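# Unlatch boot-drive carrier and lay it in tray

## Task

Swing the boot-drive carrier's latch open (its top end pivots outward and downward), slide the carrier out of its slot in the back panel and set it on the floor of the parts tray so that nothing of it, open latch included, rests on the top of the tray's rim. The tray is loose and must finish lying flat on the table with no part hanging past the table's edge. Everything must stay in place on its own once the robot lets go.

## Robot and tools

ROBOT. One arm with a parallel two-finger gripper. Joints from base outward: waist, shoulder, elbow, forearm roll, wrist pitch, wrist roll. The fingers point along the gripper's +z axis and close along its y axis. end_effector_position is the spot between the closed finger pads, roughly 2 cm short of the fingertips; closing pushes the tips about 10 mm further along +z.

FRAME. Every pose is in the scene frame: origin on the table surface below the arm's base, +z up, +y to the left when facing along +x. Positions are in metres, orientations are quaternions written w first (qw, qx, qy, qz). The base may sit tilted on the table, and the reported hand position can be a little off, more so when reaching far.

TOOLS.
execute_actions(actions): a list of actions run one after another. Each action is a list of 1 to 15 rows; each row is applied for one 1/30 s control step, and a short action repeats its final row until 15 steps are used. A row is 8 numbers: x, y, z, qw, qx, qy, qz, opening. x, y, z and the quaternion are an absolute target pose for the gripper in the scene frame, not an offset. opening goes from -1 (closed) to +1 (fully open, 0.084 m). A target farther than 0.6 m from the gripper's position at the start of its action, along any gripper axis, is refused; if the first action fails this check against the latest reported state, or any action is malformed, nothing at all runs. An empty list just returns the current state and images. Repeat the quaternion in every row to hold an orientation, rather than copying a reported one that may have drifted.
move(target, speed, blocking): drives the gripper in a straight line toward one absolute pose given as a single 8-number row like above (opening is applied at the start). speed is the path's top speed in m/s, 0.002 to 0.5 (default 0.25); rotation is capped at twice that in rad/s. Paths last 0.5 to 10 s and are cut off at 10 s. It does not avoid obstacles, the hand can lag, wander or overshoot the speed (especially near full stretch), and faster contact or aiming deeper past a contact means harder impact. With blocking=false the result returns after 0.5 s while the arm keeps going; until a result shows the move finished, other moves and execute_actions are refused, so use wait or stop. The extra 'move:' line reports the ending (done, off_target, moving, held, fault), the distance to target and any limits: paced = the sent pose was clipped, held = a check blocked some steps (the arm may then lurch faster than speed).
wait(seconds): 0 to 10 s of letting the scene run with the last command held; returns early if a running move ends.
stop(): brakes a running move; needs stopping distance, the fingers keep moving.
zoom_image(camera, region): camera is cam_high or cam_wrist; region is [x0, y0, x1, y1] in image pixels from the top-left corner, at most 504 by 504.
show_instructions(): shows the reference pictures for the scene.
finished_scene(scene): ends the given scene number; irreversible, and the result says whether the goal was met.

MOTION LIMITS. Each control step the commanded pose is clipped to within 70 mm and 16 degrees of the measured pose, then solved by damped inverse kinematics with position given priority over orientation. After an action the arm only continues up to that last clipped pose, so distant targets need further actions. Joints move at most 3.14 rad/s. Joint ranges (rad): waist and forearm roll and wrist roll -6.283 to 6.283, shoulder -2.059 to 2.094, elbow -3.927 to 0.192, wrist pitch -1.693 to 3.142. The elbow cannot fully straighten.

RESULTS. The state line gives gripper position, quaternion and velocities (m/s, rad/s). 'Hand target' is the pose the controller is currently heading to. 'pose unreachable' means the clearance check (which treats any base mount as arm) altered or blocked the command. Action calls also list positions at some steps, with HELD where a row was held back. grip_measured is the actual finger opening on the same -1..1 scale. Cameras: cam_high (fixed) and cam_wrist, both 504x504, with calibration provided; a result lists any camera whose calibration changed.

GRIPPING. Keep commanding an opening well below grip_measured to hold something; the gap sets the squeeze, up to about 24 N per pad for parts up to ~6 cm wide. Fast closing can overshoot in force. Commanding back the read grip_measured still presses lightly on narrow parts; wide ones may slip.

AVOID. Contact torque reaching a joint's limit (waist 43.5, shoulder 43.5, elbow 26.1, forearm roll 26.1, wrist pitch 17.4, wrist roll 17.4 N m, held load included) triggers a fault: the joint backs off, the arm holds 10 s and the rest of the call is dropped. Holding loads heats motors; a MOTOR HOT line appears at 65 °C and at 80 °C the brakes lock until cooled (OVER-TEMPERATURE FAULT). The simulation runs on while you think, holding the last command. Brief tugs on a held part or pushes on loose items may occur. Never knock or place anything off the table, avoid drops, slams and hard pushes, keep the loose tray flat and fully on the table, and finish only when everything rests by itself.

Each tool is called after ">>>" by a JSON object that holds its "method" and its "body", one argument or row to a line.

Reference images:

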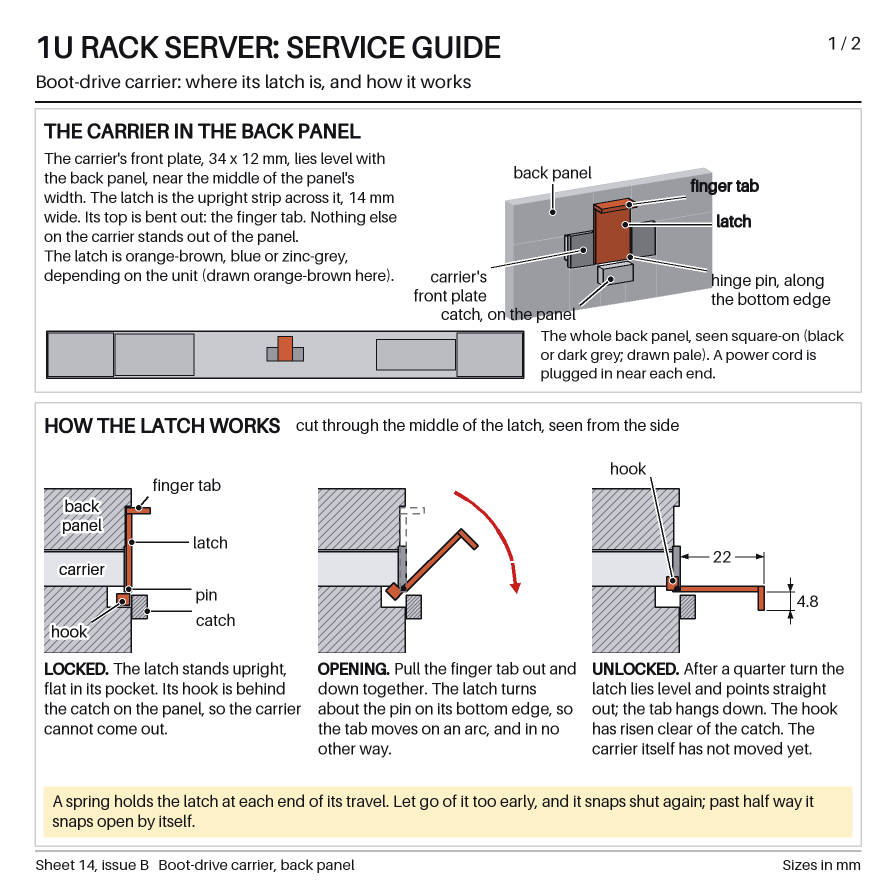

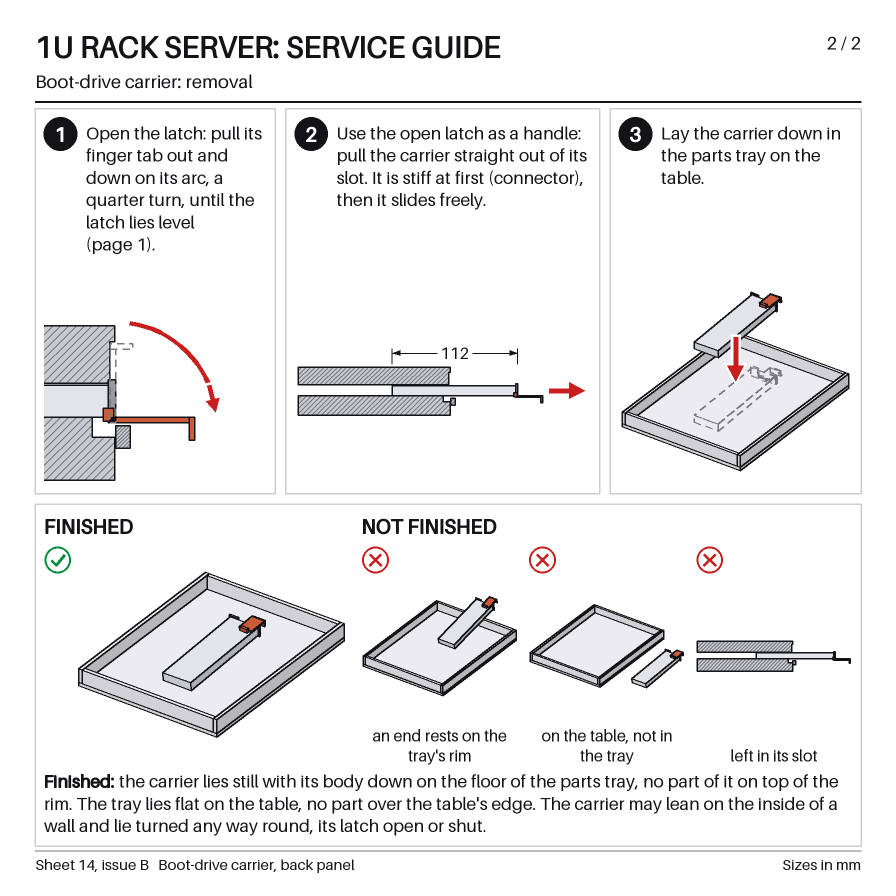

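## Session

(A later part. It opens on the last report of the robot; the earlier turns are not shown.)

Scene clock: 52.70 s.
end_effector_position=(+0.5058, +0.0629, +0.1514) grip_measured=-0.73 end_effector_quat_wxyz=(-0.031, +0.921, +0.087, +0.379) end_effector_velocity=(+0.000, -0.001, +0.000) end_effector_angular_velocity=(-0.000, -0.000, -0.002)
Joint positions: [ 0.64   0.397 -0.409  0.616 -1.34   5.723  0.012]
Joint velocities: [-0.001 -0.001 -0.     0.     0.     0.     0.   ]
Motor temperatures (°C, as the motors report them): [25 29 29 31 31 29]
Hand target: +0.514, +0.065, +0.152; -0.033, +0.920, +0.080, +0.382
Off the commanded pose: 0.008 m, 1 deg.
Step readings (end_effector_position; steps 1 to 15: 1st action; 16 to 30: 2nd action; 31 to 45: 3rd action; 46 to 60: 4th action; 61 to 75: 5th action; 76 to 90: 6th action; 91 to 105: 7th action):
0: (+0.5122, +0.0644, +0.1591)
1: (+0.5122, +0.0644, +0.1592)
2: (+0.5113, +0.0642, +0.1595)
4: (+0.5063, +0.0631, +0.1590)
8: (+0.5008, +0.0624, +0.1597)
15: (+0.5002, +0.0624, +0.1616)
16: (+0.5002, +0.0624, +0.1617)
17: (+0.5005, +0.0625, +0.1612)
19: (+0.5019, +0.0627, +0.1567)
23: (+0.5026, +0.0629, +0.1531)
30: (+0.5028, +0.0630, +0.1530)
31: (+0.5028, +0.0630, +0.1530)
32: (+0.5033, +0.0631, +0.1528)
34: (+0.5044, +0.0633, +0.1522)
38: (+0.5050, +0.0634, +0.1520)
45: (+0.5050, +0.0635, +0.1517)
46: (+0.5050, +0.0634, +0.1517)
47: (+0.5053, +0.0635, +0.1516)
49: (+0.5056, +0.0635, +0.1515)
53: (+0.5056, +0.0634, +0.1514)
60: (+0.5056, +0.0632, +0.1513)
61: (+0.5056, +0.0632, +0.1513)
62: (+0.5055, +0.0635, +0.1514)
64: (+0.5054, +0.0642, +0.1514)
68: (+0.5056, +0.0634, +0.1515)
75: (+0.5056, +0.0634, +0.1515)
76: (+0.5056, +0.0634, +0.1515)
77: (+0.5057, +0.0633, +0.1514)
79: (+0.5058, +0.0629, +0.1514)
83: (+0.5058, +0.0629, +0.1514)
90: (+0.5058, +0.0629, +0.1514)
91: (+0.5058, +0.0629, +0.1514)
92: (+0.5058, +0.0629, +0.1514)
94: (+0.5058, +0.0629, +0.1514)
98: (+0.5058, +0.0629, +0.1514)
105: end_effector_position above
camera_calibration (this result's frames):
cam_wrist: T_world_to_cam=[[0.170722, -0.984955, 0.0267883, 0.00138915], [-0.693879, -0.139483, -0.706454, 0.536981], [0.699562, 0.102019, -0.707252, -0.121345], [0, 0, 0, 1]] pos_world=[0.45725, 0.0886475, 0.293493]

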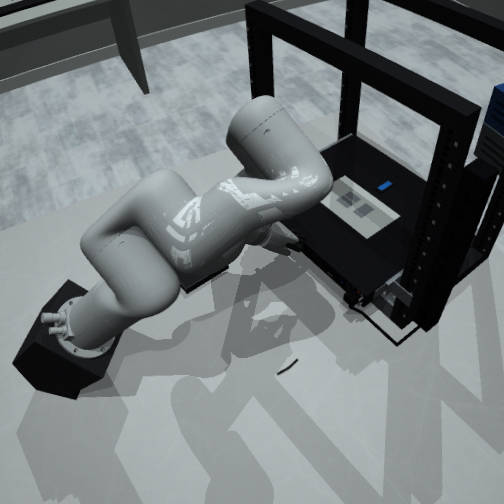

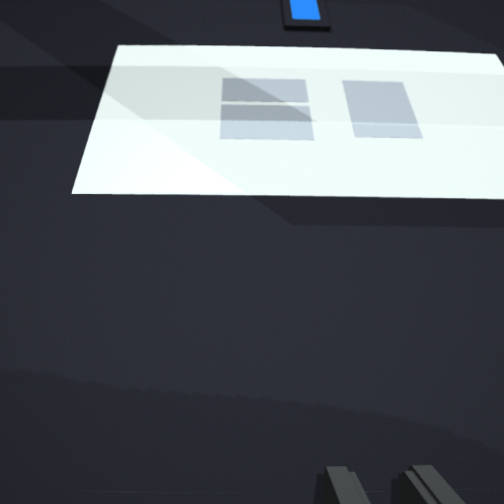

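>>> {"method": "execute_actions", "body": {
  "actions": [
    [[0.504,0.0627,0.1514,-0.031,0.921,0.087,0.379,-1]],
    [[0.501,0.0622,0.151,-0.031,0.921,0.087,0.379,-1]],
    [[0.498,0.0617,0.150,-0.031,0.921,0.087,0.379,-1]],
    [[0.495,0.0612,0.148,-0.031,0.921,0.087,0.379,-1]],
    [[0.492,0.0607,0.1445,-0.031,0.921,0.087,0.379,-1]]
  ]
}}

>>> {"method": "zoom_image", "body": {
  "camera": "cam_wrist",
  "region": [254,354,504,504]
}}

Scene clock: 56.00 s.
end_effector_position=(+0.4920, +0.0607, +0.1446) grip_measured=-1.00 end_effector_quat_wxyz=(-0.031, +0.921, +0.087, +0.379) end_effector_velocity=(+0.000, -0.001, -0.000) end_effector_angular_velocity=(-0.001, -0.000, -0.001)
Joint positions: [ 0.622  0.439 -0.388  0.591 -1.394  5.759  0.   ]
Joint velocities: [-0.002 -0.001  0.    -0.001 -0.001  0.     0.   ]
Motor temperatures (°C, as the motors report them): [25 29 29 30 31 29]
Hand target: +0.492, +0.061, +0.145; -0.031, +0.921, +0.087, +0.379
Off the commanded pose: 0.000 m, 0 deg.
Step readings (end_effector_position; steps 1 to 15: 1st action; 16 to 30: 2nd action; 31 to 45: 3rd action; 46 to 60: 4th action; 61 to 75: 5th action):
0: (+0.5058, +0.0629, +0.1514)
1: (+0.5057, +0.0629, +0.1514)
2: (+0.5052, +0.0627, +0.1515)
4: (+0.5045, +0.0626, +0.1514)
8: (+0.5044, +0.0616, +0.1511)
15: (+0.5043, +0.0618, +0.1511)
16: (+0.5043, +0.0619, +0.1511)
17: (+0.5040, +0.0618, +0.1512)
19: (+0.5037, +0.0619, +0.1512)
23: (+0.5032, +0.0620, +0.1511)
30: (+0.5012, +0.0623, +0.1500)
31: (+0.5011, +0.0622, +0.1500)
32: (+0.5008, +0.0622, +0.1500)
34: (+0.4990, +0.0619, +0.1491)
38: (+0.4978, +0.0617, +0.1492)
45: (+0.4980, +0.0617, +0.1499)
46: (+0.4980, +0.0617, +0.1499)
47: (+0.4978, +0.0616, +0.1499)
49: (+0.4962, +0.0614, +0.1488)
53: (+0.4950, +0.0612, +0.1479)
60: (+0.4950, +0.0612, +0.1480)
61: (+0.4950, +0.0612, +0.1480)
62: (+0.4949, +0.0611, +0.1479)
64: (+0.4933, +0.0609, +0.1460)
68: (+0.4919, +0.0607, +0.1445)
75: end_effector_position above
camera_calibration (this result's frames):
cam_wrist: T_world_to_cam=[[0.170927, -0.984889, 0.0279023, 0.00151014], [-0.693226, -0.140336, -0.706926, 0.522137], [0.700159, 0.10149, -0.706737, -0.116702], [0, 0, 0, 1]] pos_world=[0.44341, 0.0866061, 0.286593]

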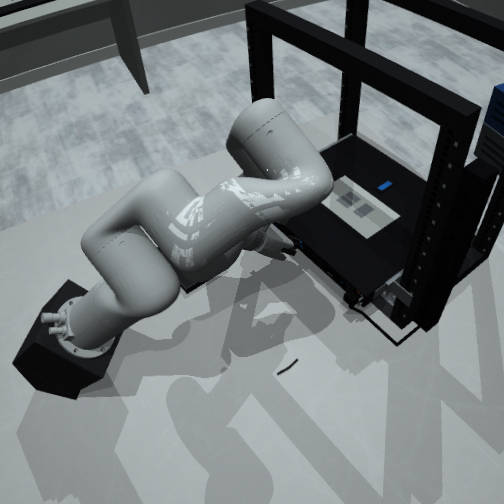

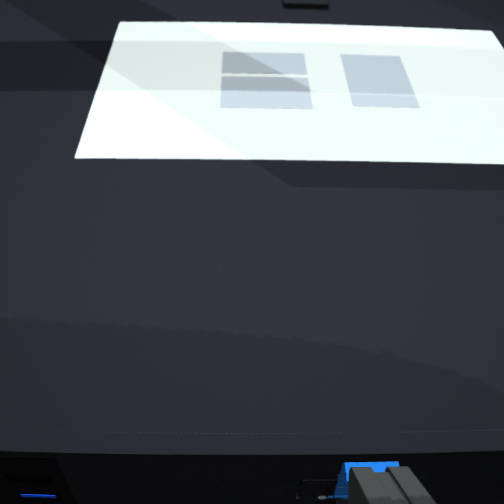

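Region (254, 354, 504, 504) of cam_wrist's 504x504 image, scaled by 2.016, with more detail than that image has; it fills the top 302 rows of this view, and the rest is white.

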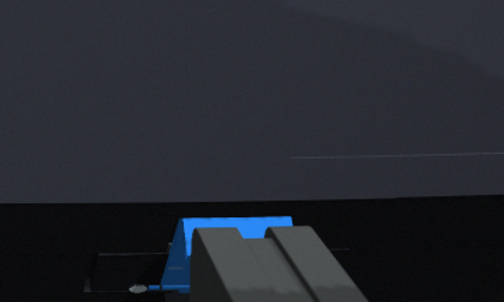

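>>> {"method": "execute_actions", "body": {
  "actions": [
    [[0.495,0.063,0.168,-0.033,0.92,0.08,0.382,-1]],
    [[0.508,0.065,0.168,-0.033,0.92,0.08,0.382,-1]],
    [[0.508,0.065,0.162,-0.033,0.92,0.08,0.382,-1]],
    [[0.508,0.065,0.158,-0.033,0.92,0.08,0.382,-1]],
    [[0.508,0.065,0.154,-0.033,0.92,0.08,0.382,-1]],
    [[0.507,0.065,0.150,-0.033,0.92,0.08,0.382,-1]]
  ]
}}

Scene clock: 60.70 s.
end_effector_position=(+0.5085, +0.0649, +0.1551) grip_measured=-1.00 end_effector_quat_wxyz=(-0.031, +0.917, +0.080, +0.390) end_effector_velocity=(+0.000, -0.000, -0.000) end_effector_angular_velocity=(-0.002, -0.002, -0.004)
Joint positions: [ 0.643  0.414 -0.419  0.611 -1.372  5.74   0.   ]
Joint velocities: [ 0.002  0.004 -0.004  0.005 -0.003  0.     0.   ]
Motor temperatures (°C, as the motors report them): [25 29 28 31 31 29]
Hand target: +0.507, +0.065, +0.150; -0.033, +0.920, +0.080, +0.382
Off the commanded pose: 0.005 m, 1 deg.
Step readings (end_effector_position; steps 1 to 15: 1st action; 16 to 30: 2nd action; 31 to 45: 3rd action; 46 to 60: 4th action; 61 to 75: 5th action; 76 to 90: 6th action):
0: (+0.4920, +0.0607, +0.1445)
1: (+0.4920, +0.0607, +0.1445)
2: (+0.4919, +0.0607, +0.1453)
4: (+0.4929, +0.0617, +0.1554)
8: (+0.4955, +0.0631, +0.1673)
15: (+0.4949, +0.0629, +0.1677)
16: (+0.4950, +0.0629, +0.1677)
17: (+0.4957, +0.0632, +0.1674)
19: (+0.5022, +0.0641, +0.1678)
23: (+0.5079, +0.0648, +0.1684)
30: (+0.5078, +0.0651, +0.1679)
31: (+0.5078, +0.0651, +0.1679)
32: (+0.5080, +0.0651, +0.1675)
34: (+0.5080, +0.0651, +0.1644)
38: (+0.5077, +0.0650, +0.1620)
45: (+0.5080, +0.0650, +0.1621)
46: (+0.5080, +0.0650, +0.1621)
47: (+0.5081, +0.0651, +0.1618)
49: (+0.5081, +0.0650, +0.1596)
53: (+0.5079, +0.0650, +0.1580)
60: (+0.5080, +0.0650, +0.1580)
61: (+0.5080, +0.0650, +0.1580)
62: (+0.5081, +0.0651, +0.1578)
64: (+0.5083, +0.0651, +0.1567)
68: (+0.5083, +0.0651, +0.1563)
75: (+0.5084, +0.0651, +0.1560)
76: (+0.5084, +0.0651, +0.1559)
77: (+0.5084, +0.0651, +0.1557)
79: (+0.5083, +0.0650, +0.1552)
83: (+0.5084, +0.0649, +0.1551)
90: end_effector_position above
camera_calibration (this result's frames):
cam_wrist: T_world_to_cam=[[0.157063, -0.987302, 0.0237953, 0.0103761], [-0.677993, -0.125314, -0.724308, 0.535519], [0.718092, 0.0976289, -0.689066, -0.132811], [0, 0, 0, 1]] pos_world=[0.456819, 0.0903186, 0.296118]

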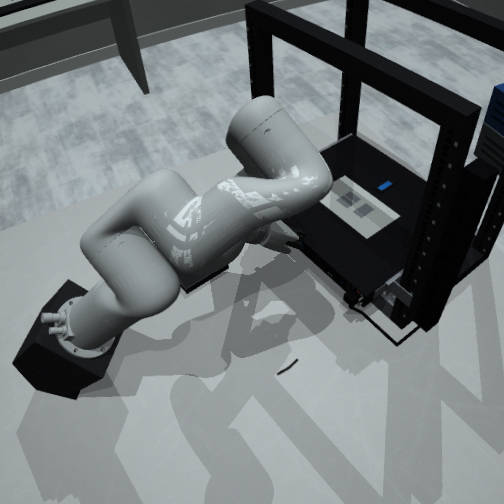

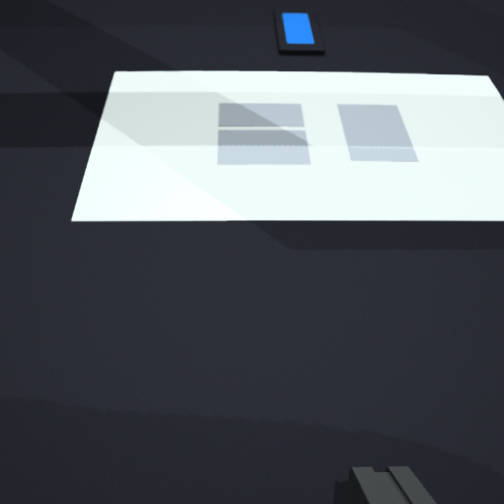

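>>> {"method": "execute_actions", "body": {
  "actions": [
    [[0.504,0.0645,0.147,-0.033,0.92,0.08,0.382,-1]],
    [[0.501,0.064,0.145,-0.033,0.92,0.08,0.382,-1]],
    [[0.498,0.0635,0.143,-0.033,0.92,0.08,0.382,-1]],
    [[0.495,0.063,0.140,-0.033,0.92,0.08,0.382,-1]]
  ]
}}

Scene clock: 63.23 s.
end_effector_position=(+0.4957, +0.0611, +0.1415) grip_measured=-1.00 end_effector_quat_wxyz=(-0.030, +0.919, +0.079, +0.385) end_effector_velocity=(+0.000, +0.001, +0.000) end_effector_angular_velocity=(+0.002, -0.000, +0.001)
Joint positions: [ 0.61   0.465 -0.408  0.58  -1.415  5.775  0.   ]
Joint velocities: [ 0.001 -0.001 -0.    -0.001  0.002  0.     0.   ]
Motor temperatures (°C, as the motors report them): [25 29 28 31 32 29]
Hand target: +0.495, +0.063, +0.140; -0.033, +0.920, +0.080, +0.382
Off the commanded pose: 0.003 m, 1 deg.
Step readings (end_effector_position; steps 1 to 15: 1st action; 16 to 30: 2nd action; 31 to 45: 3rd action; 46 to 60: 4th action):
0: (+0.5087, +0.0649, +0.1551)
1: (+0.5087, +0.0649, +0.1551)
2: (+0.5085, +0.0649, +0.1550)
4: (+0.5082, +0.0649, +0.1547)
8: (+0.5080, +0.0649, +0.1547)
15: (+0.5070, +0.0644, +0.1537)
16: (+0.5070, +0.0644, +0.1537)
17: (+0.5067, +0.0644, +0.1535)
19: (+0.5046, +0.0636, +0.1513)
23: (+0.5030, +0.0629, +0.1495)
30: (+0.5030, +0.0629, +0.1495)
31: (+0.5030, +0.0629, +0.1495)
32: (+0.5028, +0.0629, +0.1494)
34: (+0.5015, +0.0624, +0.1481)
38: (+0.5000, +0.0619, +0.1465)
45: (+0.5000, +0.0619, +0.1465)
46: (+0.4999, +0.0619, +0.1465)
47: (+0.4998, +0.0619, +0.1463)
49: (+0.4981, +0.0614, +0.1446)
53: (+0.4956, +0.0609, +0.1414)
60: end_effector_position above
camera_calibration (this result's frames):
cam_wrist: T_world_to_cam=[[0.154765, -0.987654, 0.0242294, 0.0100571], [-0.68624, -0.125112, -0.716535, 0.519514], [0.71072, 0.0942673, -0.69713, -0.127615], [0, 0, 0, 1]] pos_world=[0.445653, 0.0869602, 0.283042]

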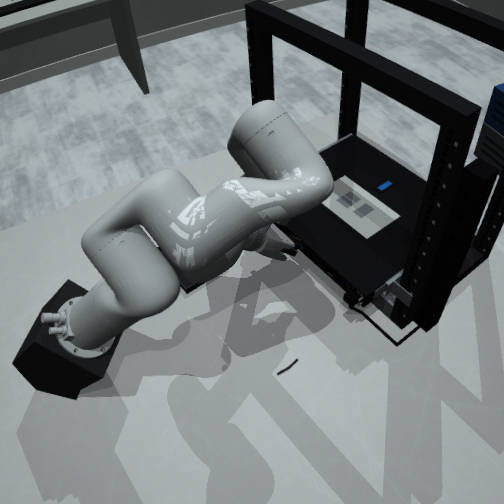

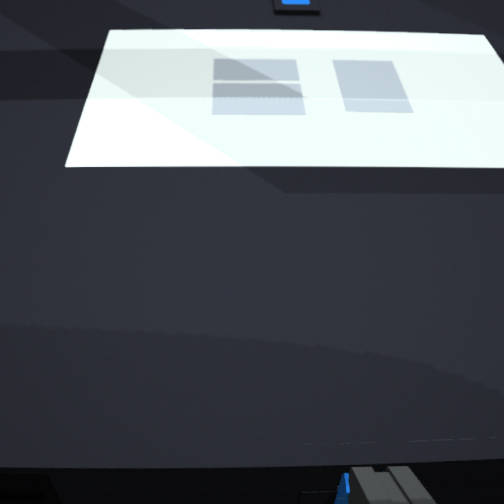

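Still in contact; it's following an arc. Continue.

>>> {"method": "execute_actions", "body": {
  "actions": [
    [[0.493,0.0615,0.135,-0.033,0.92,0.08,0.382,-1]],
    [[0.4915,0.061,0.130,-0.033,0.92,0.08,0.382,-1]],
    [[0.490,0.061,0.125,-0.033,0.92,0.08,0.382,-1]],
    [[0.478,0.059,0.135,-0.033,0.92,0.08,0.382,-1]],
    [[0.465,0.057,0.165,-0.033,0.92,0.08,0.382,-0.3]]
  ]
}}

Scene clock: 74.97 s.
end_effector_position=(+0.5008, +0.0555, +0.1500) grip_measured=-1.00 end_effector_quat_wxyz=(-0.020, +0.904, +0.072, +0.422) end_effector_velocity=(+0.000, +0.000, +0.000) end_effector_angular_velocity=(+0.000, -0.000, +0.001)
Joint positions: [ 0.583  0.509 -0.419  0.538 -1.525  5.792  0.   ]
Joint velocities: [ 0.001  0.    -0.001  0.     0.     0.     0.   ]
Motor temperatures (°C, as the motors report them): [25 29 27 31 32 29]
Hand target: +0.501, +0.056, +0.150; -0.020, +0.904, +0.072, +0.422
Off the commanded pose: 0.028 m, 5 deg.
TORQUE FAULT: the external load on joint 5 (wrist pitch) reached its load limit, and the arm stopped for 10 seconds. That time counts as 19 of the actions that you can send in this scene. The arm's remaining commands of this call were not run. Joint 5 (wrist pitch) moved back by up to 3 degrees. The arm holds there, with its grip as last carried out, and accepts commands again: back off and push less far. The arm stops again, at the same cost, whenever a joint's load reaches its limit.
Step readings (end_effector_position; steps 1 to 15: 1st action; 16 to 30: 2nd action; 31 to 45: 3rd action):
0: (+0.4958, +0.0615, +0.1417)
1: (+0.4959, +0.0615, +0.1417)
2: (+0.4958, +0.0614, +0.1414)
4: (+0.4957, +0.0612, +0.1408)
8: (+0.4956, +0.0610, +0.1405)
15: (+0.4956, +0.0607, +0.1404)
16: (+0.4956, +0.0607, +0.1403)
17: (+0.4956, +0.0606, +0.1400)
19: (+0.4955, +0.0606, +0.1394)
23: (+0.4954, +0.0606, +0.1393)
30: (+0.4954, +0.0607, +0.1393)
31: (+0.4954, +0.0607, +0.1393)
32: (+0.4953, +0.0607, +0.1390)
34: (+0.4954, +0.0605, +0.1399)
38: (+0.4972, +0.0560, +0.1426)
45: (+0.5013, +0.0542, +0.1482)
camera_calibration (this result's frames):
cam_wrist: T_world_to_cam=[[0.133255, -0.990193, 0.0419573, 0.0118112], [-0.629572, -0.117269, -0.768041, 0.507313], [0.765429, 0.0759303, -0.639025, -0.159858], [0, 0, 0, 1]] pos_world=[0.440176, 0.0833253, 0.286988]

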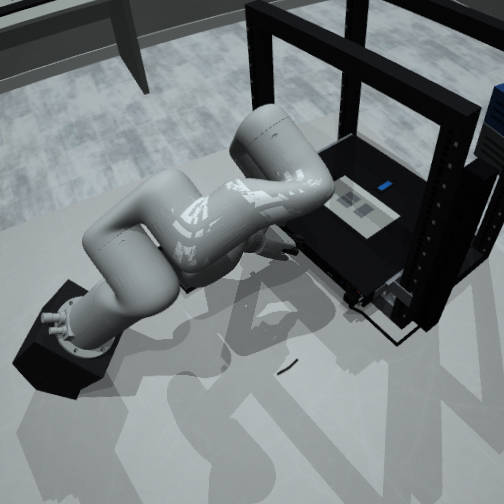

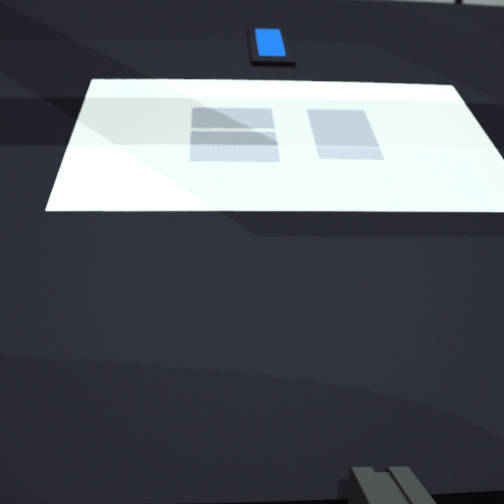

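Probably latch hit its open stop. Back off and look.

>>> {"method": "move", "body": {
  "target": [0.45,0.052,0.19,-0.033,0.92,0.08,0.382,-0.35],
  "speed": 0.1
}}

Scene clock: 76.30 s.
end_effector_position=(+0.4504, +0.0515, +0.1899) grip_measured=-0.37 end_effector_quat_wxyz=(-0.032, +0.920, +0.080, +0.382) end_effector_velocity=(-0.001, -0.000, -0.000) end_effector_angular_velocity=(-0.003, +0.005, +0.001)
Joint positions: [ 0.788  0.33  -0.211  0.748 -1.446  5.826  0.028]
Joint velocities: [ 0.006 -0.003  0.003  0.009  0.005 -0.002  0.   ]
Motor temperatures (°C, as the motors report them): [25 29 27 31 32 29]
Hand target: +0.450, +0.052, +0.190; -0.032, +0.920, +0.080, +0.382
Off the commanded pose: 0.001 m, 0 deg.
move: done
camera_calibration (this result's frames):
cam_wrist: T_world_to_cam=[[0.159582, -0.986968, 0.0207048, 0.00489768], [-0.690289, -0.126556, -0.71238, 0.523029], [0.705716, 0.0993903, -0.701489, -0.0579032], [0, 0, 0, 1]] pos_world=[0.401123, 0.0767815, 0.331876]

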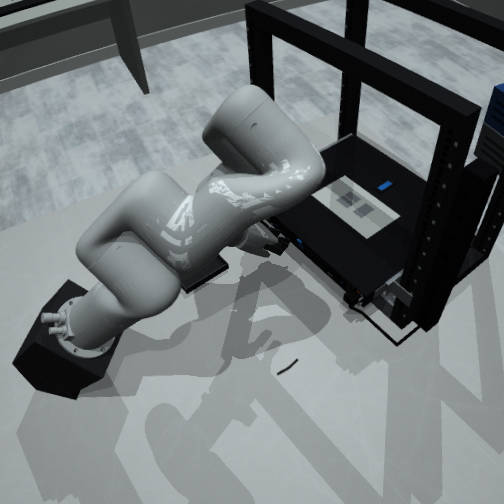

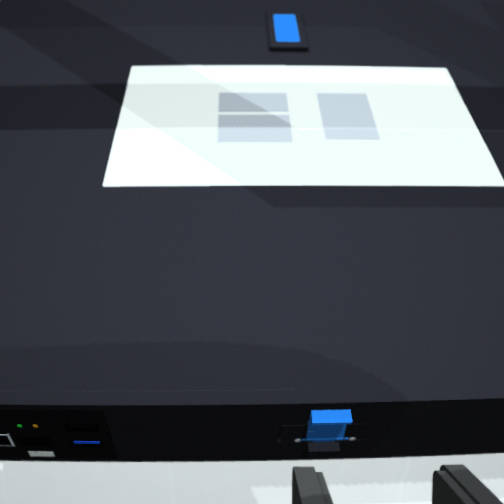

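>>> {"method": "execute_actions", "body": {
  "actions": [
    [[0.49,0.0615,0.17,-0.033,0.92,0.08,0.382,-0.35]],
    [[0.503,0.0637,0.165,-0.033,0.92,0.08,0.382,-0.35]],
    [[0.508,0.0645,0.165,-0.033,0.92,0.08,0.382,-0.35]],
    [[0.513,0.0653,0.165,-0.033,0.92,0.08,0.382,-0.35]],
    [[0.518,0.066,0.165,-0.033,0.92,0.08,0.382,-0.35]],
    [[0.518,0.066,0.161,-0.033,0.92,0.08,0.382,-0.35]],
    [[0.518,0.066,0.157,-0.033,0.92,0.08,0.382,-0.35]]
  ]
}}

Scene clock: 83.90 s.
end_effector_position=(+0.5208, +0.0661, +0.1625) grip_measured=-0.36 end_effector_quat_wxyz=(-0.032, +0.916, +0.079, +0.392) end_effector_velocity=(-0.001, +0.001, -0.000) end_effector_angular_velocity=(-0.002, -0.003, +0.002)
Joint positions: [ 0.657  0.376 -0.437  0.631 -1.329  5.708  0.028]
Joint velocities: [ 0.     0.005 -0.    -0.002 -0.006 -0.    -0.   ]
Motor temperatures (°C, as the motors report them): [25 29 26 31 32 29]
Hand target: +0.518, +0.066, +0.157; -0.033, +0.920, +0.080, +0.382
Off the commanded pose: 0.006 m, 1 deg.
Step readings (end_effector_position; steps 1 to 15: 1st action; 16 to 30: 2nd action; 31 to 45: 3rd action; 46 to 60: 4th action; 61 to 75: 5th action; 76 to 90: 6th action; 91 to 105: 7th action):
0: (+0.4503, +0.0515, +0.1901)
1: (+0.4503, +0.0515, +0.1901)
2: (+0.4512, +0.0519, +0.1894)
4: (+0.4646, +0.0549, +0.1831)
8: (+0.4879, +0.0590, +0.1738)
15: (+0.4894, +0.0617, +0.1699)
16: (+0.4895, +0.0618, +0.1699)
17: (+0.4903, +0.0621, +0.1693)
19: (+0.4969, +0.0628, +0.1672)
23: (+0.5026, +0.0635, +0.1655)
30: (+0.5028, +0.0638, +0.1649)
31: (+0.5028, +0.0638, +0.1649)
32: (+0.5032, +0.0639, +0.1648)
34: (+0.5059, +0.0642, +0.1650)
38: (+0.5079, +0.0645, +0.1651)
45: (+0.5079, +0.0645, +0.1650)
46: (+0.5079, +0.0645, +0.1650)
47: (+0.5083, +0.0647, +0.1648)
49: (+0.5110, +0.0650, +0.1649)
53: (+0.5129, +0.0653, +0.1651)
60: (+0.5129, +0.0653, +0.1650)
61: (+0.5130, +0.0653, +0.1650)
62: (+0.5133, +0.0655, +0.1648)
64: (+0.5160, +0.0658, +0.1651)
68: (+0.5180, +0.0660, +0.1652)
75: (+0.5181, +0.0660, +0.1651)
76: (+0.5181, +0.0660, +0.1651)
77: (+0.5182, +0.0661, +0.1649)
79: (+0.5190, +0.0663, +0.1643)
83: (+0.5196, +0.0664, +0.1640)
90: (+0.5195, +0.0663, +0.1635)
91: (+0.5195, +0.0663, +0.1635)
92: (+0.5195, +0.0663, +0.1632)
94: (+0.5199, +0.0662, +0.1627)
98: (+0.5209, +0.0660, +0.1626)
105: end_effector_position above
camera_calibration (this result's frames):
cam_wrist: T_world_to_cam=[[0.156254, -0.987457, 0.0226559, 0.0100328], [-0.676364, -0.123687, -0.726108, 0.548743], [0.719803, 0.0981337, -0.687207, -0.137841], [0, 0, 0, 1]] pos_world=[0.468801, 0.0913061, 0.303494]

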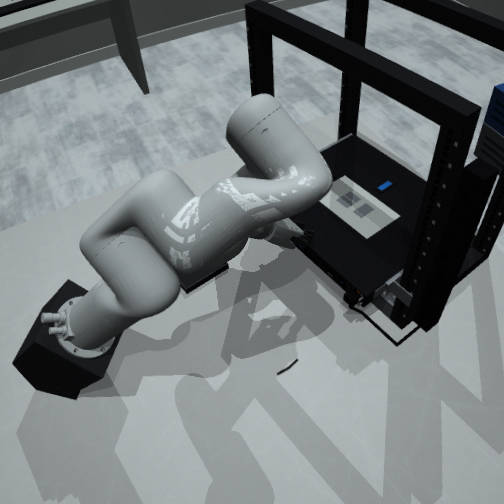

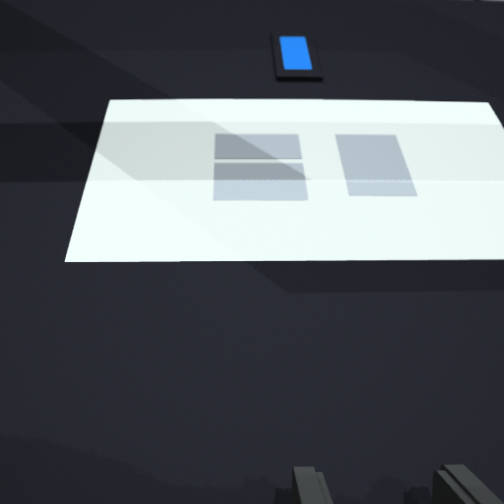

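>>> {"method": "move", "body": {
  "target": [0.49,0.0615,0.19,0,0.996,0.087,0,-0.35],
  "speed": 0.1
}}

>>> {"method": "execute_actions", "body": {
  "actions": [
    [[0.495,0.062,0.165,0,0.996,0.087,0,-0.35]],
    [[0.498,0.0625,0.149,0,0.996,0.087,0,-0.35]],
    [[0.503,0.0633,0.149,0,0.996,0.087,0,-0.35]],
    [[0.507,0.064,0.149,0,0.996,0.087,0,-0.35]],
    [[0.511,0.0647,0.149,0,0.996,0.087,0,-0.35]],
    [[0.511,0.0647,0.149,0,0.996,0.087,0,-0.65]],
    [[0.511,0.0647,0.149,0,0.996,0.087,0,-0.9]],
    [[0.511,0.0647,0.149,0,0.996,0.087,0,-0.9]]
  ]
}}

Scene clock: 91.23 s.
end_effector_position=(+0.4895, +0.0613, +0.1899) grip_measured=-0.37 end_effector_quat_wxyz=(+0.002, +0.996, +0.087, -0.001) end_effector_velocity=(-0.000, +0.000, +0.000) end_effector_angular_velocity=(-0.001, +0.005, +0.002)
Joint positions: [ 0.822  0.239 -1.126  2.214 -0.964  4.247  0.028]
Joint velocities: [-0.001  0.003 -0.007  0.008 -0.004 -0.01  -0.   ]
Motor temperatures (°C, as the motors report them): [25 29 26 31 32 29]
Hand target: +0.490, +0.061, +0.190; +0.002, +0.996, +0.087, -0.001
Off the commanded pose: 0.001 m, 0 deg.
move: done
camera_calibration (this result's frames):
cam_wrist: T_world_to_cam=[[0.177941, -0.983692, 0.0261951, -0.00192945], [-0.984011, -0.17808, -0.00306893, 0.563512], [0.0076837, -0.0252301, -0.999652, 0.319397], [0, 0, 0, 1]] pos_world=[0.552391, 0.106511, 0.321066]

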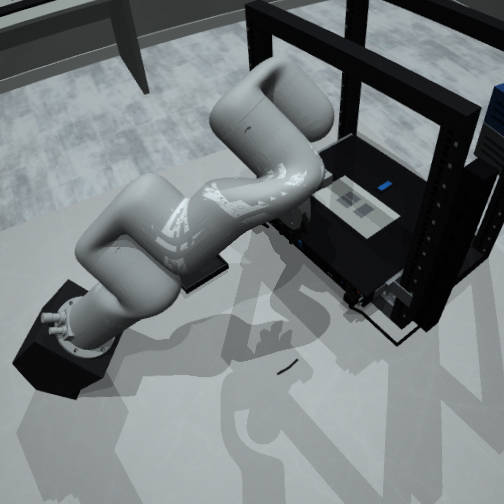

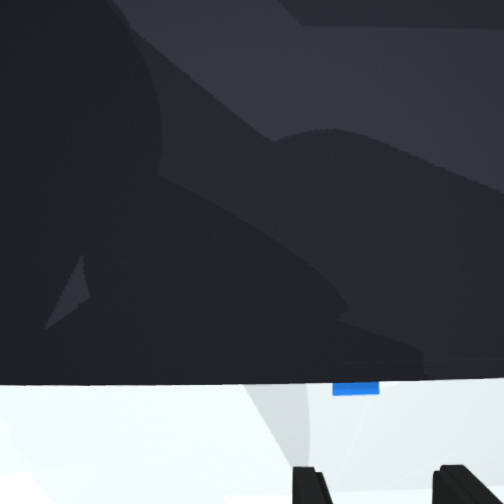

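Scene clock: 95.23 s.
end_effector_position=(+0.5055, +0.0645, +0.1476) grip_measured=-0.73 end_effector_quat_wxyz=(+0.000, +0.996, +0.087, -0.006) end_effector_velocity=(-0.001, +0.001, -0.000) end_effector_angular_velocity=(-0.000, +0.000, +0.003)
Joint positions: [ 0.744  0.345 -1.208  2.189 -0.903  4.219  0.012]
Joint velocities: [ 0.001  0.001  0.001 -0.001  0.     0.    -0.   ]
Motor temperatures (°C, as the motors report them): [25 29 28 31 32 29]
Hand target: +0.511, +0.065, +0.149; -0.000, +0.996, +0.087, +0.000
Off the commanded pose: 0.006 m, 1 deg.
Step readings (end_effector_position; steps 1 to 15: 1st action; 16 to 30: 2nd action; 31 to 45: 3rd action; 46 to 60: 4th action; 61 to 75: 5th action; 76 to 90: 6th action; 91 to 105: 7th action; 106 to 120: 8th action):
0: (+0.4895, +0.0613, +0.1899)
1: (+0.4895, +0.0613, +0.1899)
2: (+0.4903, +0.0617, +0.1884)
4: (+0.4930, +0.0617, +0.1772)
8: (+0.4933, +0.0614, +0.1654)
15: (+0.4950, +0.0621, +0.1652)
16: (+0.4950, +0.0621, +0.1652)
17: (+0.4956, +0.0624, +0.1640)
19: (+0.4972, +0.0624, +0.1563)
23: (+0.4970, +0.0622, +0.1492)
30: (+0.4980, +0.0626, +0.1492)
31: (+0.4980, +0.0626, +0.1491)
32: (+0.4984, +0.0626, +0.1491)
34: (+0.5010, +0.0631, +0.1491)
38: (+0.5029, +0.0633, +0.1491)
45: (+0.5030, +0.0633, +0.1490)
46: (+0.5030, +0.0633, +0.1490)
47: (+0.5033, +0.0634, +0.1490)
49: (+0.5037, +0.0635, +0.1486)
53: (+0.5041, +0.0635, +0.1482)
60: (+0.5046, +0.0636, +0.1482)
61: (+0.5047, +0.0636, +0.1483)
62: (+0.5050, +0.0637, +0.1483)
64: (+0.5054, +0.0638, +0.1480)
68: (+0.5055, +0.0640, +0.1477)
75: (+0.5055, +0.0640, +0.1478)
76: (+0.5055, +0.0641, +0.1478)
77: (+0.5052, +0.0653, +0.1476)
79: (+0.5051, +0.0660, +0.1473)
83: (+0.5053, +0.0650, +0.1473)
90: (+0.5054, +0.0648, +0.1474)
91: (+0.5054, +0.0648, +0.1474)
92: (+0.5055, +0.0643, +0.1475)
94: (+0.5055, +0.0644, +0.1475)
98: (+0.5055, +0.0644, +0.1475)
105: (+0.5055, +0.0644, +0.1475)
106: (+0.5055, +0.0644, +0.1475)
107: (+0.5055, +0.0644, +0.1475)
109: (+0.5055, +0.0644, +0.1475)
113: (+0.5055, +0.0645, +0.1475)
120: end_effector_position above
camera_calibration (this result's frames):
cam_wrist: T_world_to_cam=[[0.178754, -0.983643, 0.0221909, -0.000352159], [-0.98389, -0.178645, 0.00682683, 0.578152], [-0.00275087, -0.0230537, -0.99973, 0.282186], [0, 0, 0, 1]] pos_world=[0.569677, 0.109443, 0.278171]

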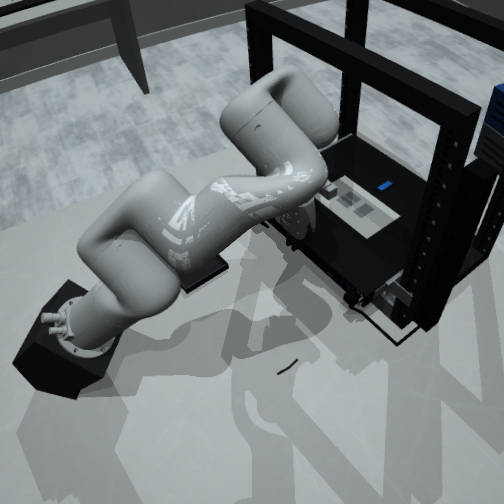

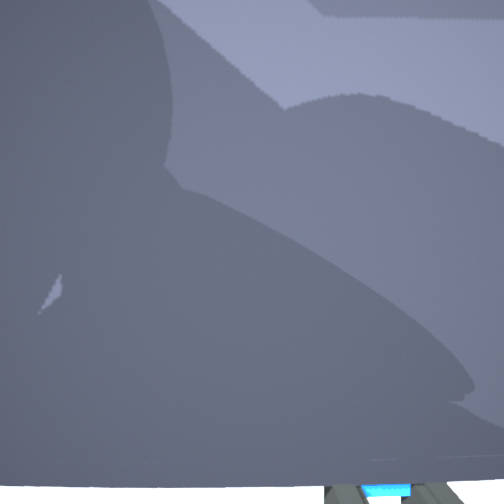

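Gripped on the tab. Pull along the arc.

>>> {"method": "execute_actions", "body": {
  "actions": [
    [[0.503,0.064,0.1475,0,0.996,0.087,0,-1]],
    [[0.500,0.0635,0.147,0,0.996,0.087,0,-1]],
    [[0.497,0.063,0.1455,0,0.996,0.087,0,-1]],
    [[0.494,0.0625,0.143,0,0.996,0.087,0,-1]],
    [[0.491,0.062,0.139,0,0.996,0.087,0,-1]]
  ]
}}

Scene clock: 98.10 s.
end_effector_position=(+0.4904, +0.0617, +0.1389) grip_measured=-0.73 end_effector_quat_wxyz=(+0.000, +0.996, +0.087, -0.001) end_effector_velocity=(+0.002, -0.000, +0.001) end_effector_angular_velocity=(+0.001, -0.003, -0.002)
Joint positions: [ 0.751  0.324 -1.117  2.131 -0.865  4.307  0.012]
Joint velocities: [-0.001 -0.002 -0.002 -0.001  0.     0.001  0.   ]
Motor temperatures (°C, as the motors report them): [25 29 28 31 32 29]
Hand target: +0.491, +0.062, +0.139; +0.000, +0.996, +0.087, +0.000
Off the commanded pose: 0.001 m, 0 deg.
Step readings (end_effector_position; steps 1 to 15: 1st action; 16 to 30: 2nd action; 31 to 45: 3rd action; 46 to 60: 4th action; 61 to 75: 5th action):
0: (+0.5055, +0.0645, +0.1476)
1: (+0.5055, +0.0645, +0.1476)
2: (+0.5051, +0.0645, +0.1475)
4: (+0.5046, +0.0643, +0.1478)
8: (+0.5043, +0.0643, +0.1477)
15: (+0.5041, +0.0642, +0.1478)
16: (+0.5041, +0.0642, +0.1478)
17: (+0.5039, +0.0642, +0.1477)
19: (+0.5035, +0.0641, +0.1480)
23: (+0.5031, +0.0640, +0.1482)
30: (+0.5019, +0.0638, +0.1480)
31: (+0.5017, +0.0637, +0.1479)
32: (+0.5012, +0.0637, +0.1477)
34: (+0.4994, +0.0633, +0.1470)
38: (+0.4978, +0.0630, +0.1463)
45: (+0.4972, +0.0629, +0.1459)
46: (+0.4972, +0.0629, +0.1459)
47: (+0.4969, +0.0629, +0.1456)
49: (+0.4953, +0.0626, +0.1444)
53: (+0.4936, +0.0623, +0.1432)
60: (+0.4938, +0.0623, +0.1432)
61: (+0.4938, +0.0623, +0.1431)
62: (+0.4936, +0.0623, +0.1428)
64: (+0.4916, +0.0619, +0.1408)
68: (+0.4898, +0.0616, +0.1385)
75: end_effector_position above
camera_calibration (this result's frames):
cam_wrist: T_world_to_cam=[[0.177839, -0.98378, 0.0234639, 0.00013673], [-0.984029, -0.17797, -0.0036379, 0.56435], [0.00775477, -0.0224422, -0.999718, 0.268265], [0, 0, 0, 1]] pos_world=[0.553232, 0.106593, 0.270239]

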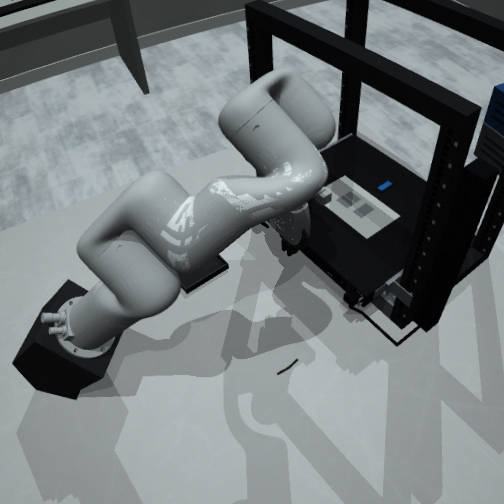

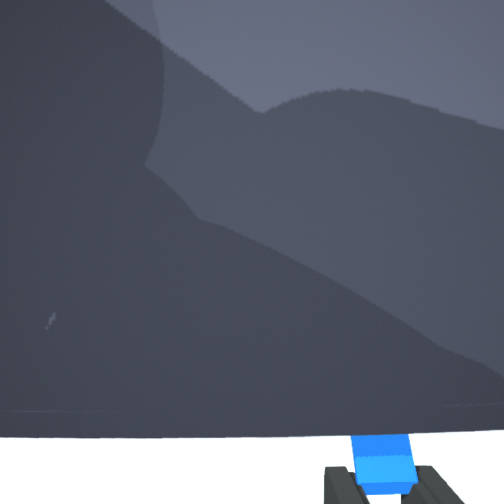

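>>> {"method": "execute_actions", "body": {
  "actions": [
    [[0.4885,0.0615,0.134,0,0.996,0.087,0,-1]],
    [[0.4875,0.0613,0.128,0,0.996,0.087,0,-1]],
    [[0.4875,0.0613,0.123,0,0.996,0.087,0,-1]],
    [[0.481,0.0602,0.1225,0,0.996,0.087,0,-1]],
    [[0.474,0.059,0.1225,0,0.996,0.087,0,-1]],
    [[0.466,0.0576,0.1225,0,0.996,0.087,0,-1]]
  ]
}}

Scene clock: 101.73 s.
end_effector_position=(+0.4663, +0.0575, +0.1226) grip_measured=-0.71 end_effector_quat_wxyz=(+0.000, +0.996, +0.087, +0.000) end_effector_velocity=(-0.001, -0.001, -0.000) end_effector_angular_velocity=(-0.001, +0.002, -0.001)
Joint positions: [ 0.753  0.311 -0.998  2.047 -0.812  4.434  0.013]
Joint velocities: [-0.001 -0.001  0.003 -0.     0.     0.002 -0.   ]
Motor temperatures (°C, as the motors report them): [25 29 28 31 32 29]
Hand target: +0.466, +0.058, +0.123; +0.000, +0.996, +0.087, +0.000
Off the commanded pose: 0.000 m, 0 deg.
Step readings (end_effector_position; steps 1 to 15: 1st action; 16 to 30: 2nd action; 31 to 45: 3rd action; 46 to 60: 4th action; 61 to 75: 5th action; 76 to 90: 6th action):
0: (+0.4909, +0.0619, +0.1390)
1: (+0.4909, +0.0619, +0.1390)
2: (+0.4908, +0.0619, +0.1386)
4: (+0.4892, +0.0616, +0.1359)
8: (+0.4880, +0.0613, +0.1335)
15: (+0.4882, +0.0614, +0.1339)
16: (+0.4882, +0.0614, +0.1339)
17: (+0.4882, +0.0614, +0.1333)
19: (+0.4873, +0.0612, +0.1301)
23: (+0.4869, +0.0611, +0.1276)
30: (+0.4871, +0.0612, +0.1278)
31: (+0.4871, +0.0612, +0.1278)
32: (+0.4872, +0.0612, +0.1273)
34: (+0.4871, +0.0612, +0.1247)
38: (+0.4873, +0.0612, +0.1229)
45: (+0.4873, +0.0612, +0.1229)
46: (+0.4873, +0.0612, +0.1229)
47: (+0.4869, +0.0612, +0.1229)
49: (+0.4863, +0.0611, +0.1235)
53: (+0.4857, +0.0610, +0.1241)
60: (+0.4837, +0.0607, +0.1236)
61: (+0.4834, +0.0606, +0.1234)
62: (+0.4826, +0.0605, +0.1233)
64: (+0.4776, +0.0595, +0.1229)
68: (+0.4736, +0.0588, +0.1225)
75: (+0.4737, +0.0588, +0.1225)
76: (+0.4737, +0.0588, +0.1225)
77: (+0.4732, +0.0588, +0.1225)
79: (+0.4697, +0.0581, +0.1226)
83: (+0.4666, +0.0575, +0.1226)
90: end_effector_position above
camera_calibration (this result's frames):
cam_wrist: T_world_to_cam=[[0.177261, -0.983902, 0.022719, 0.00100084], [-0.984116, -0.177432, -0.00573269, 0.540143], [0.00967149, -0.0213419, -0.999725, 0.25109], [0, 0, 0, 1]] pos_world=[0.528958, 0.102182, 0.254094]

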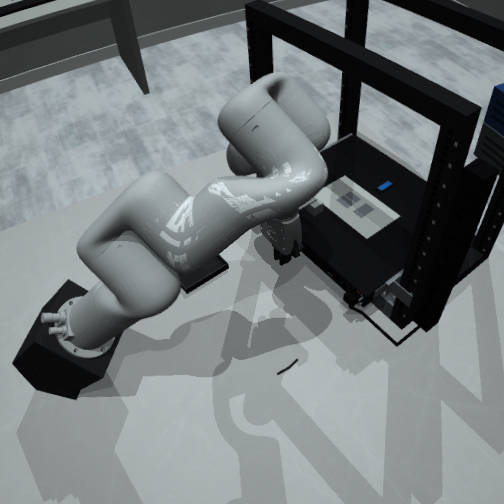

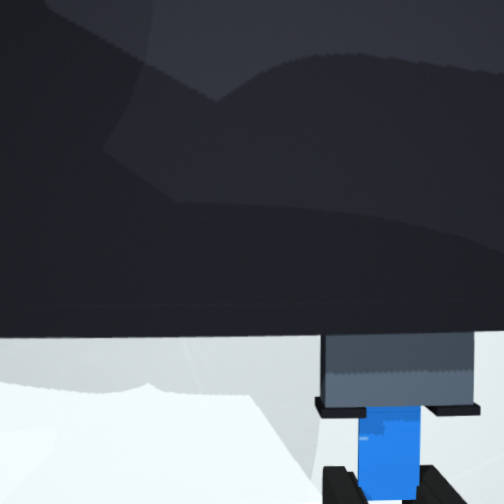

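>>> {"method": "move", "body": {
  "target": [0.4135,0.0487,0.1225,0,0.996,0.087,0,-1],
  "speed": 0.08
}}

>>> {"method": "execute_actions", "body": {
  "actions": [
    [[0.4135,0.0487,0.1225,0,0.996,0.087,0,0.2]],
    [[0.4135,0.0487,0.165,0,0.996,0.087,0,0.2]],
    [[0.468,0.058,0.165,0,0.996,0.087,0,0.2]],
    [[0.468,0.058,0.165,0,0.996,0.087,0,0.2]]
  ]
}}

Scene clock: 103.67 s.
end_effector_position=(+0.4112, +0.0481, +0.1218) grip_measured=-0.71 end_effector_quat_wxyz=(+0.001, +0.996, +0.088, -0.002) end_effector_velocity=(+0.015, +0.002, +0.005) end_effector_angular_velocity=(+0.008, -0.031, -0.015)
Joint positions: [ 0.813  0.238 -0.757  1.938 -0.776  4.662  0.013]
Joint velocities: [ 0.    -0.012 -0.016 -0.02  -0.005  0.012 -0.   ]
Motor temperatures (°C, as the motors report them): [25 29 28 31 32 29]
Hand target: +0.414, +0.048, +0.123; +0.000, +0.996, +0.087, +0.000
Off the commanded pose: 0.002 m, 0 deg.
move: done
camera_calibration (this result's frames):
cam_wrist: T_world_to_cam=[[0.179953, -0.98339, 0.0236736, 0.00024121], [-0.983663, -0.180017, -0.000567036, 0.483554], [0.00481926, -0.0231848, -0.99972, 0.252656], [0, 0, 0, 1]] pos_world=[0.474393, 0.0931427, 0.252854]

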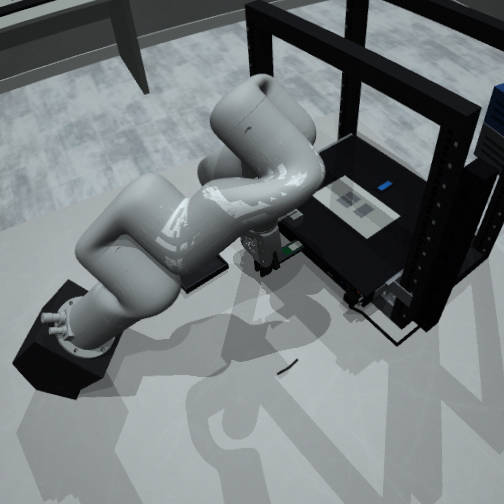

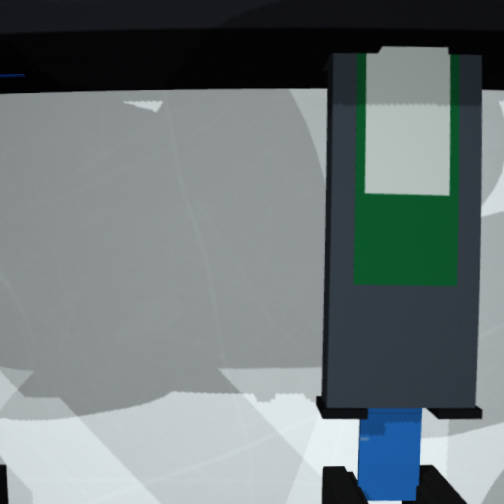

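Scene clock: 105.67 s.
end_effector_position=(+0.4680, +0.0580, +0.1650) grip_measured=+0.19 end_effector_quat_wxyz=(-0.000, +0.996, +0.087, -0.000) end_effector_velocity=(-0.000, -0.000, -0.000) end_effector_angular_velocity=(-0.001, +0.001, +0.000)
Joint positions: [ 0.811  0.235 -1.013  2.143 -0.891  4.354  0.052]
Joint velocities: [-0.001  0.001  0.     0.     0.    -0.001  0.   ]
Motor temperatures (°C, as the motors report them): [25 29 28 31 32 29]
Hand target: +0.468, +0.058, +0.165; -0.000, +0.996, +0.087, -0.000
Off the commanded pose: 0.000 m, 0 deg.
Step readings (end_effector_position; steps 1 to 15: 1st action; 16 to 30: 2nd action; 31 to 45: 3rd action; 46 to 60: 4th action):
0: (+0.4112, +0.0481, +0.1218)
1: (+0.4117, +0.0481, +0.1219)
2: (+0.4121, +0.0482, +0.1221)
4: (+0.4128, +0.0486, +0.1222)
8: (+0.4132, +0.0488, +0.1224)
15: (+0.4134, +0.0487, +0.1225)
16: (+0.4135, +0.0487, +0.1225)
17: (+0.4132, +0.0484, +0.1237)
19: (+0.4119, +0.0481, +0.1376)
23: (+0.4147, +0.0499, +0.1617)
30: (+0.4133, +0.0486, +0.1646)
31: (+0.4134, +0.0486, +0.1646)
32: (+0.4142, +0.0486, +0.1645)
34: (+0.4275, +0.0503, +0.1643)
38: (+0.4645, +0.0557, +0.1672)
45: (+0.4672, +0.0584, +0.1647)
46: (+0.4673, +0.0584, +0.1648)
47: (+0.4674, +0.0584, +0.1648)
49: (+0.4677, +0.0581, +0.1649)
53: (+0.4679, +0.0580, +0.1650)
60: end_effector_position above
camera_calibration (this result's frames):
cam_wrist: T_world_to_cam=[[0.177645, -0.983835, 0.0226164, 0.0000709409], [-0.984052, -0.177804, -0.00516794, 0.542004], [0.00910568, -0.0213377, -0.999731, 0.293733], [0, 0, 0, 1]] pos_world=[0.530673, 0.102708, 0.296453]

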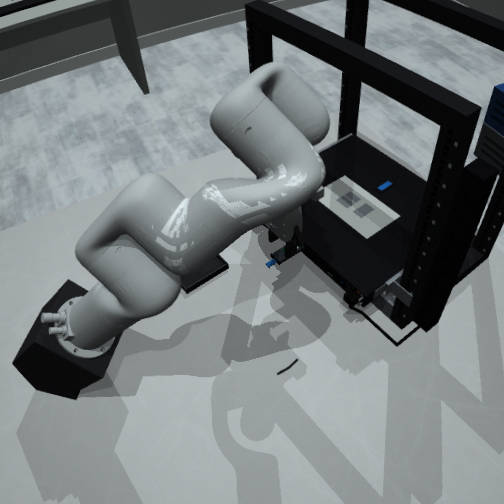

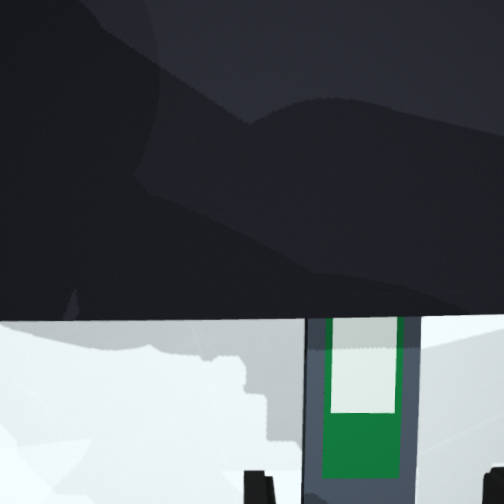

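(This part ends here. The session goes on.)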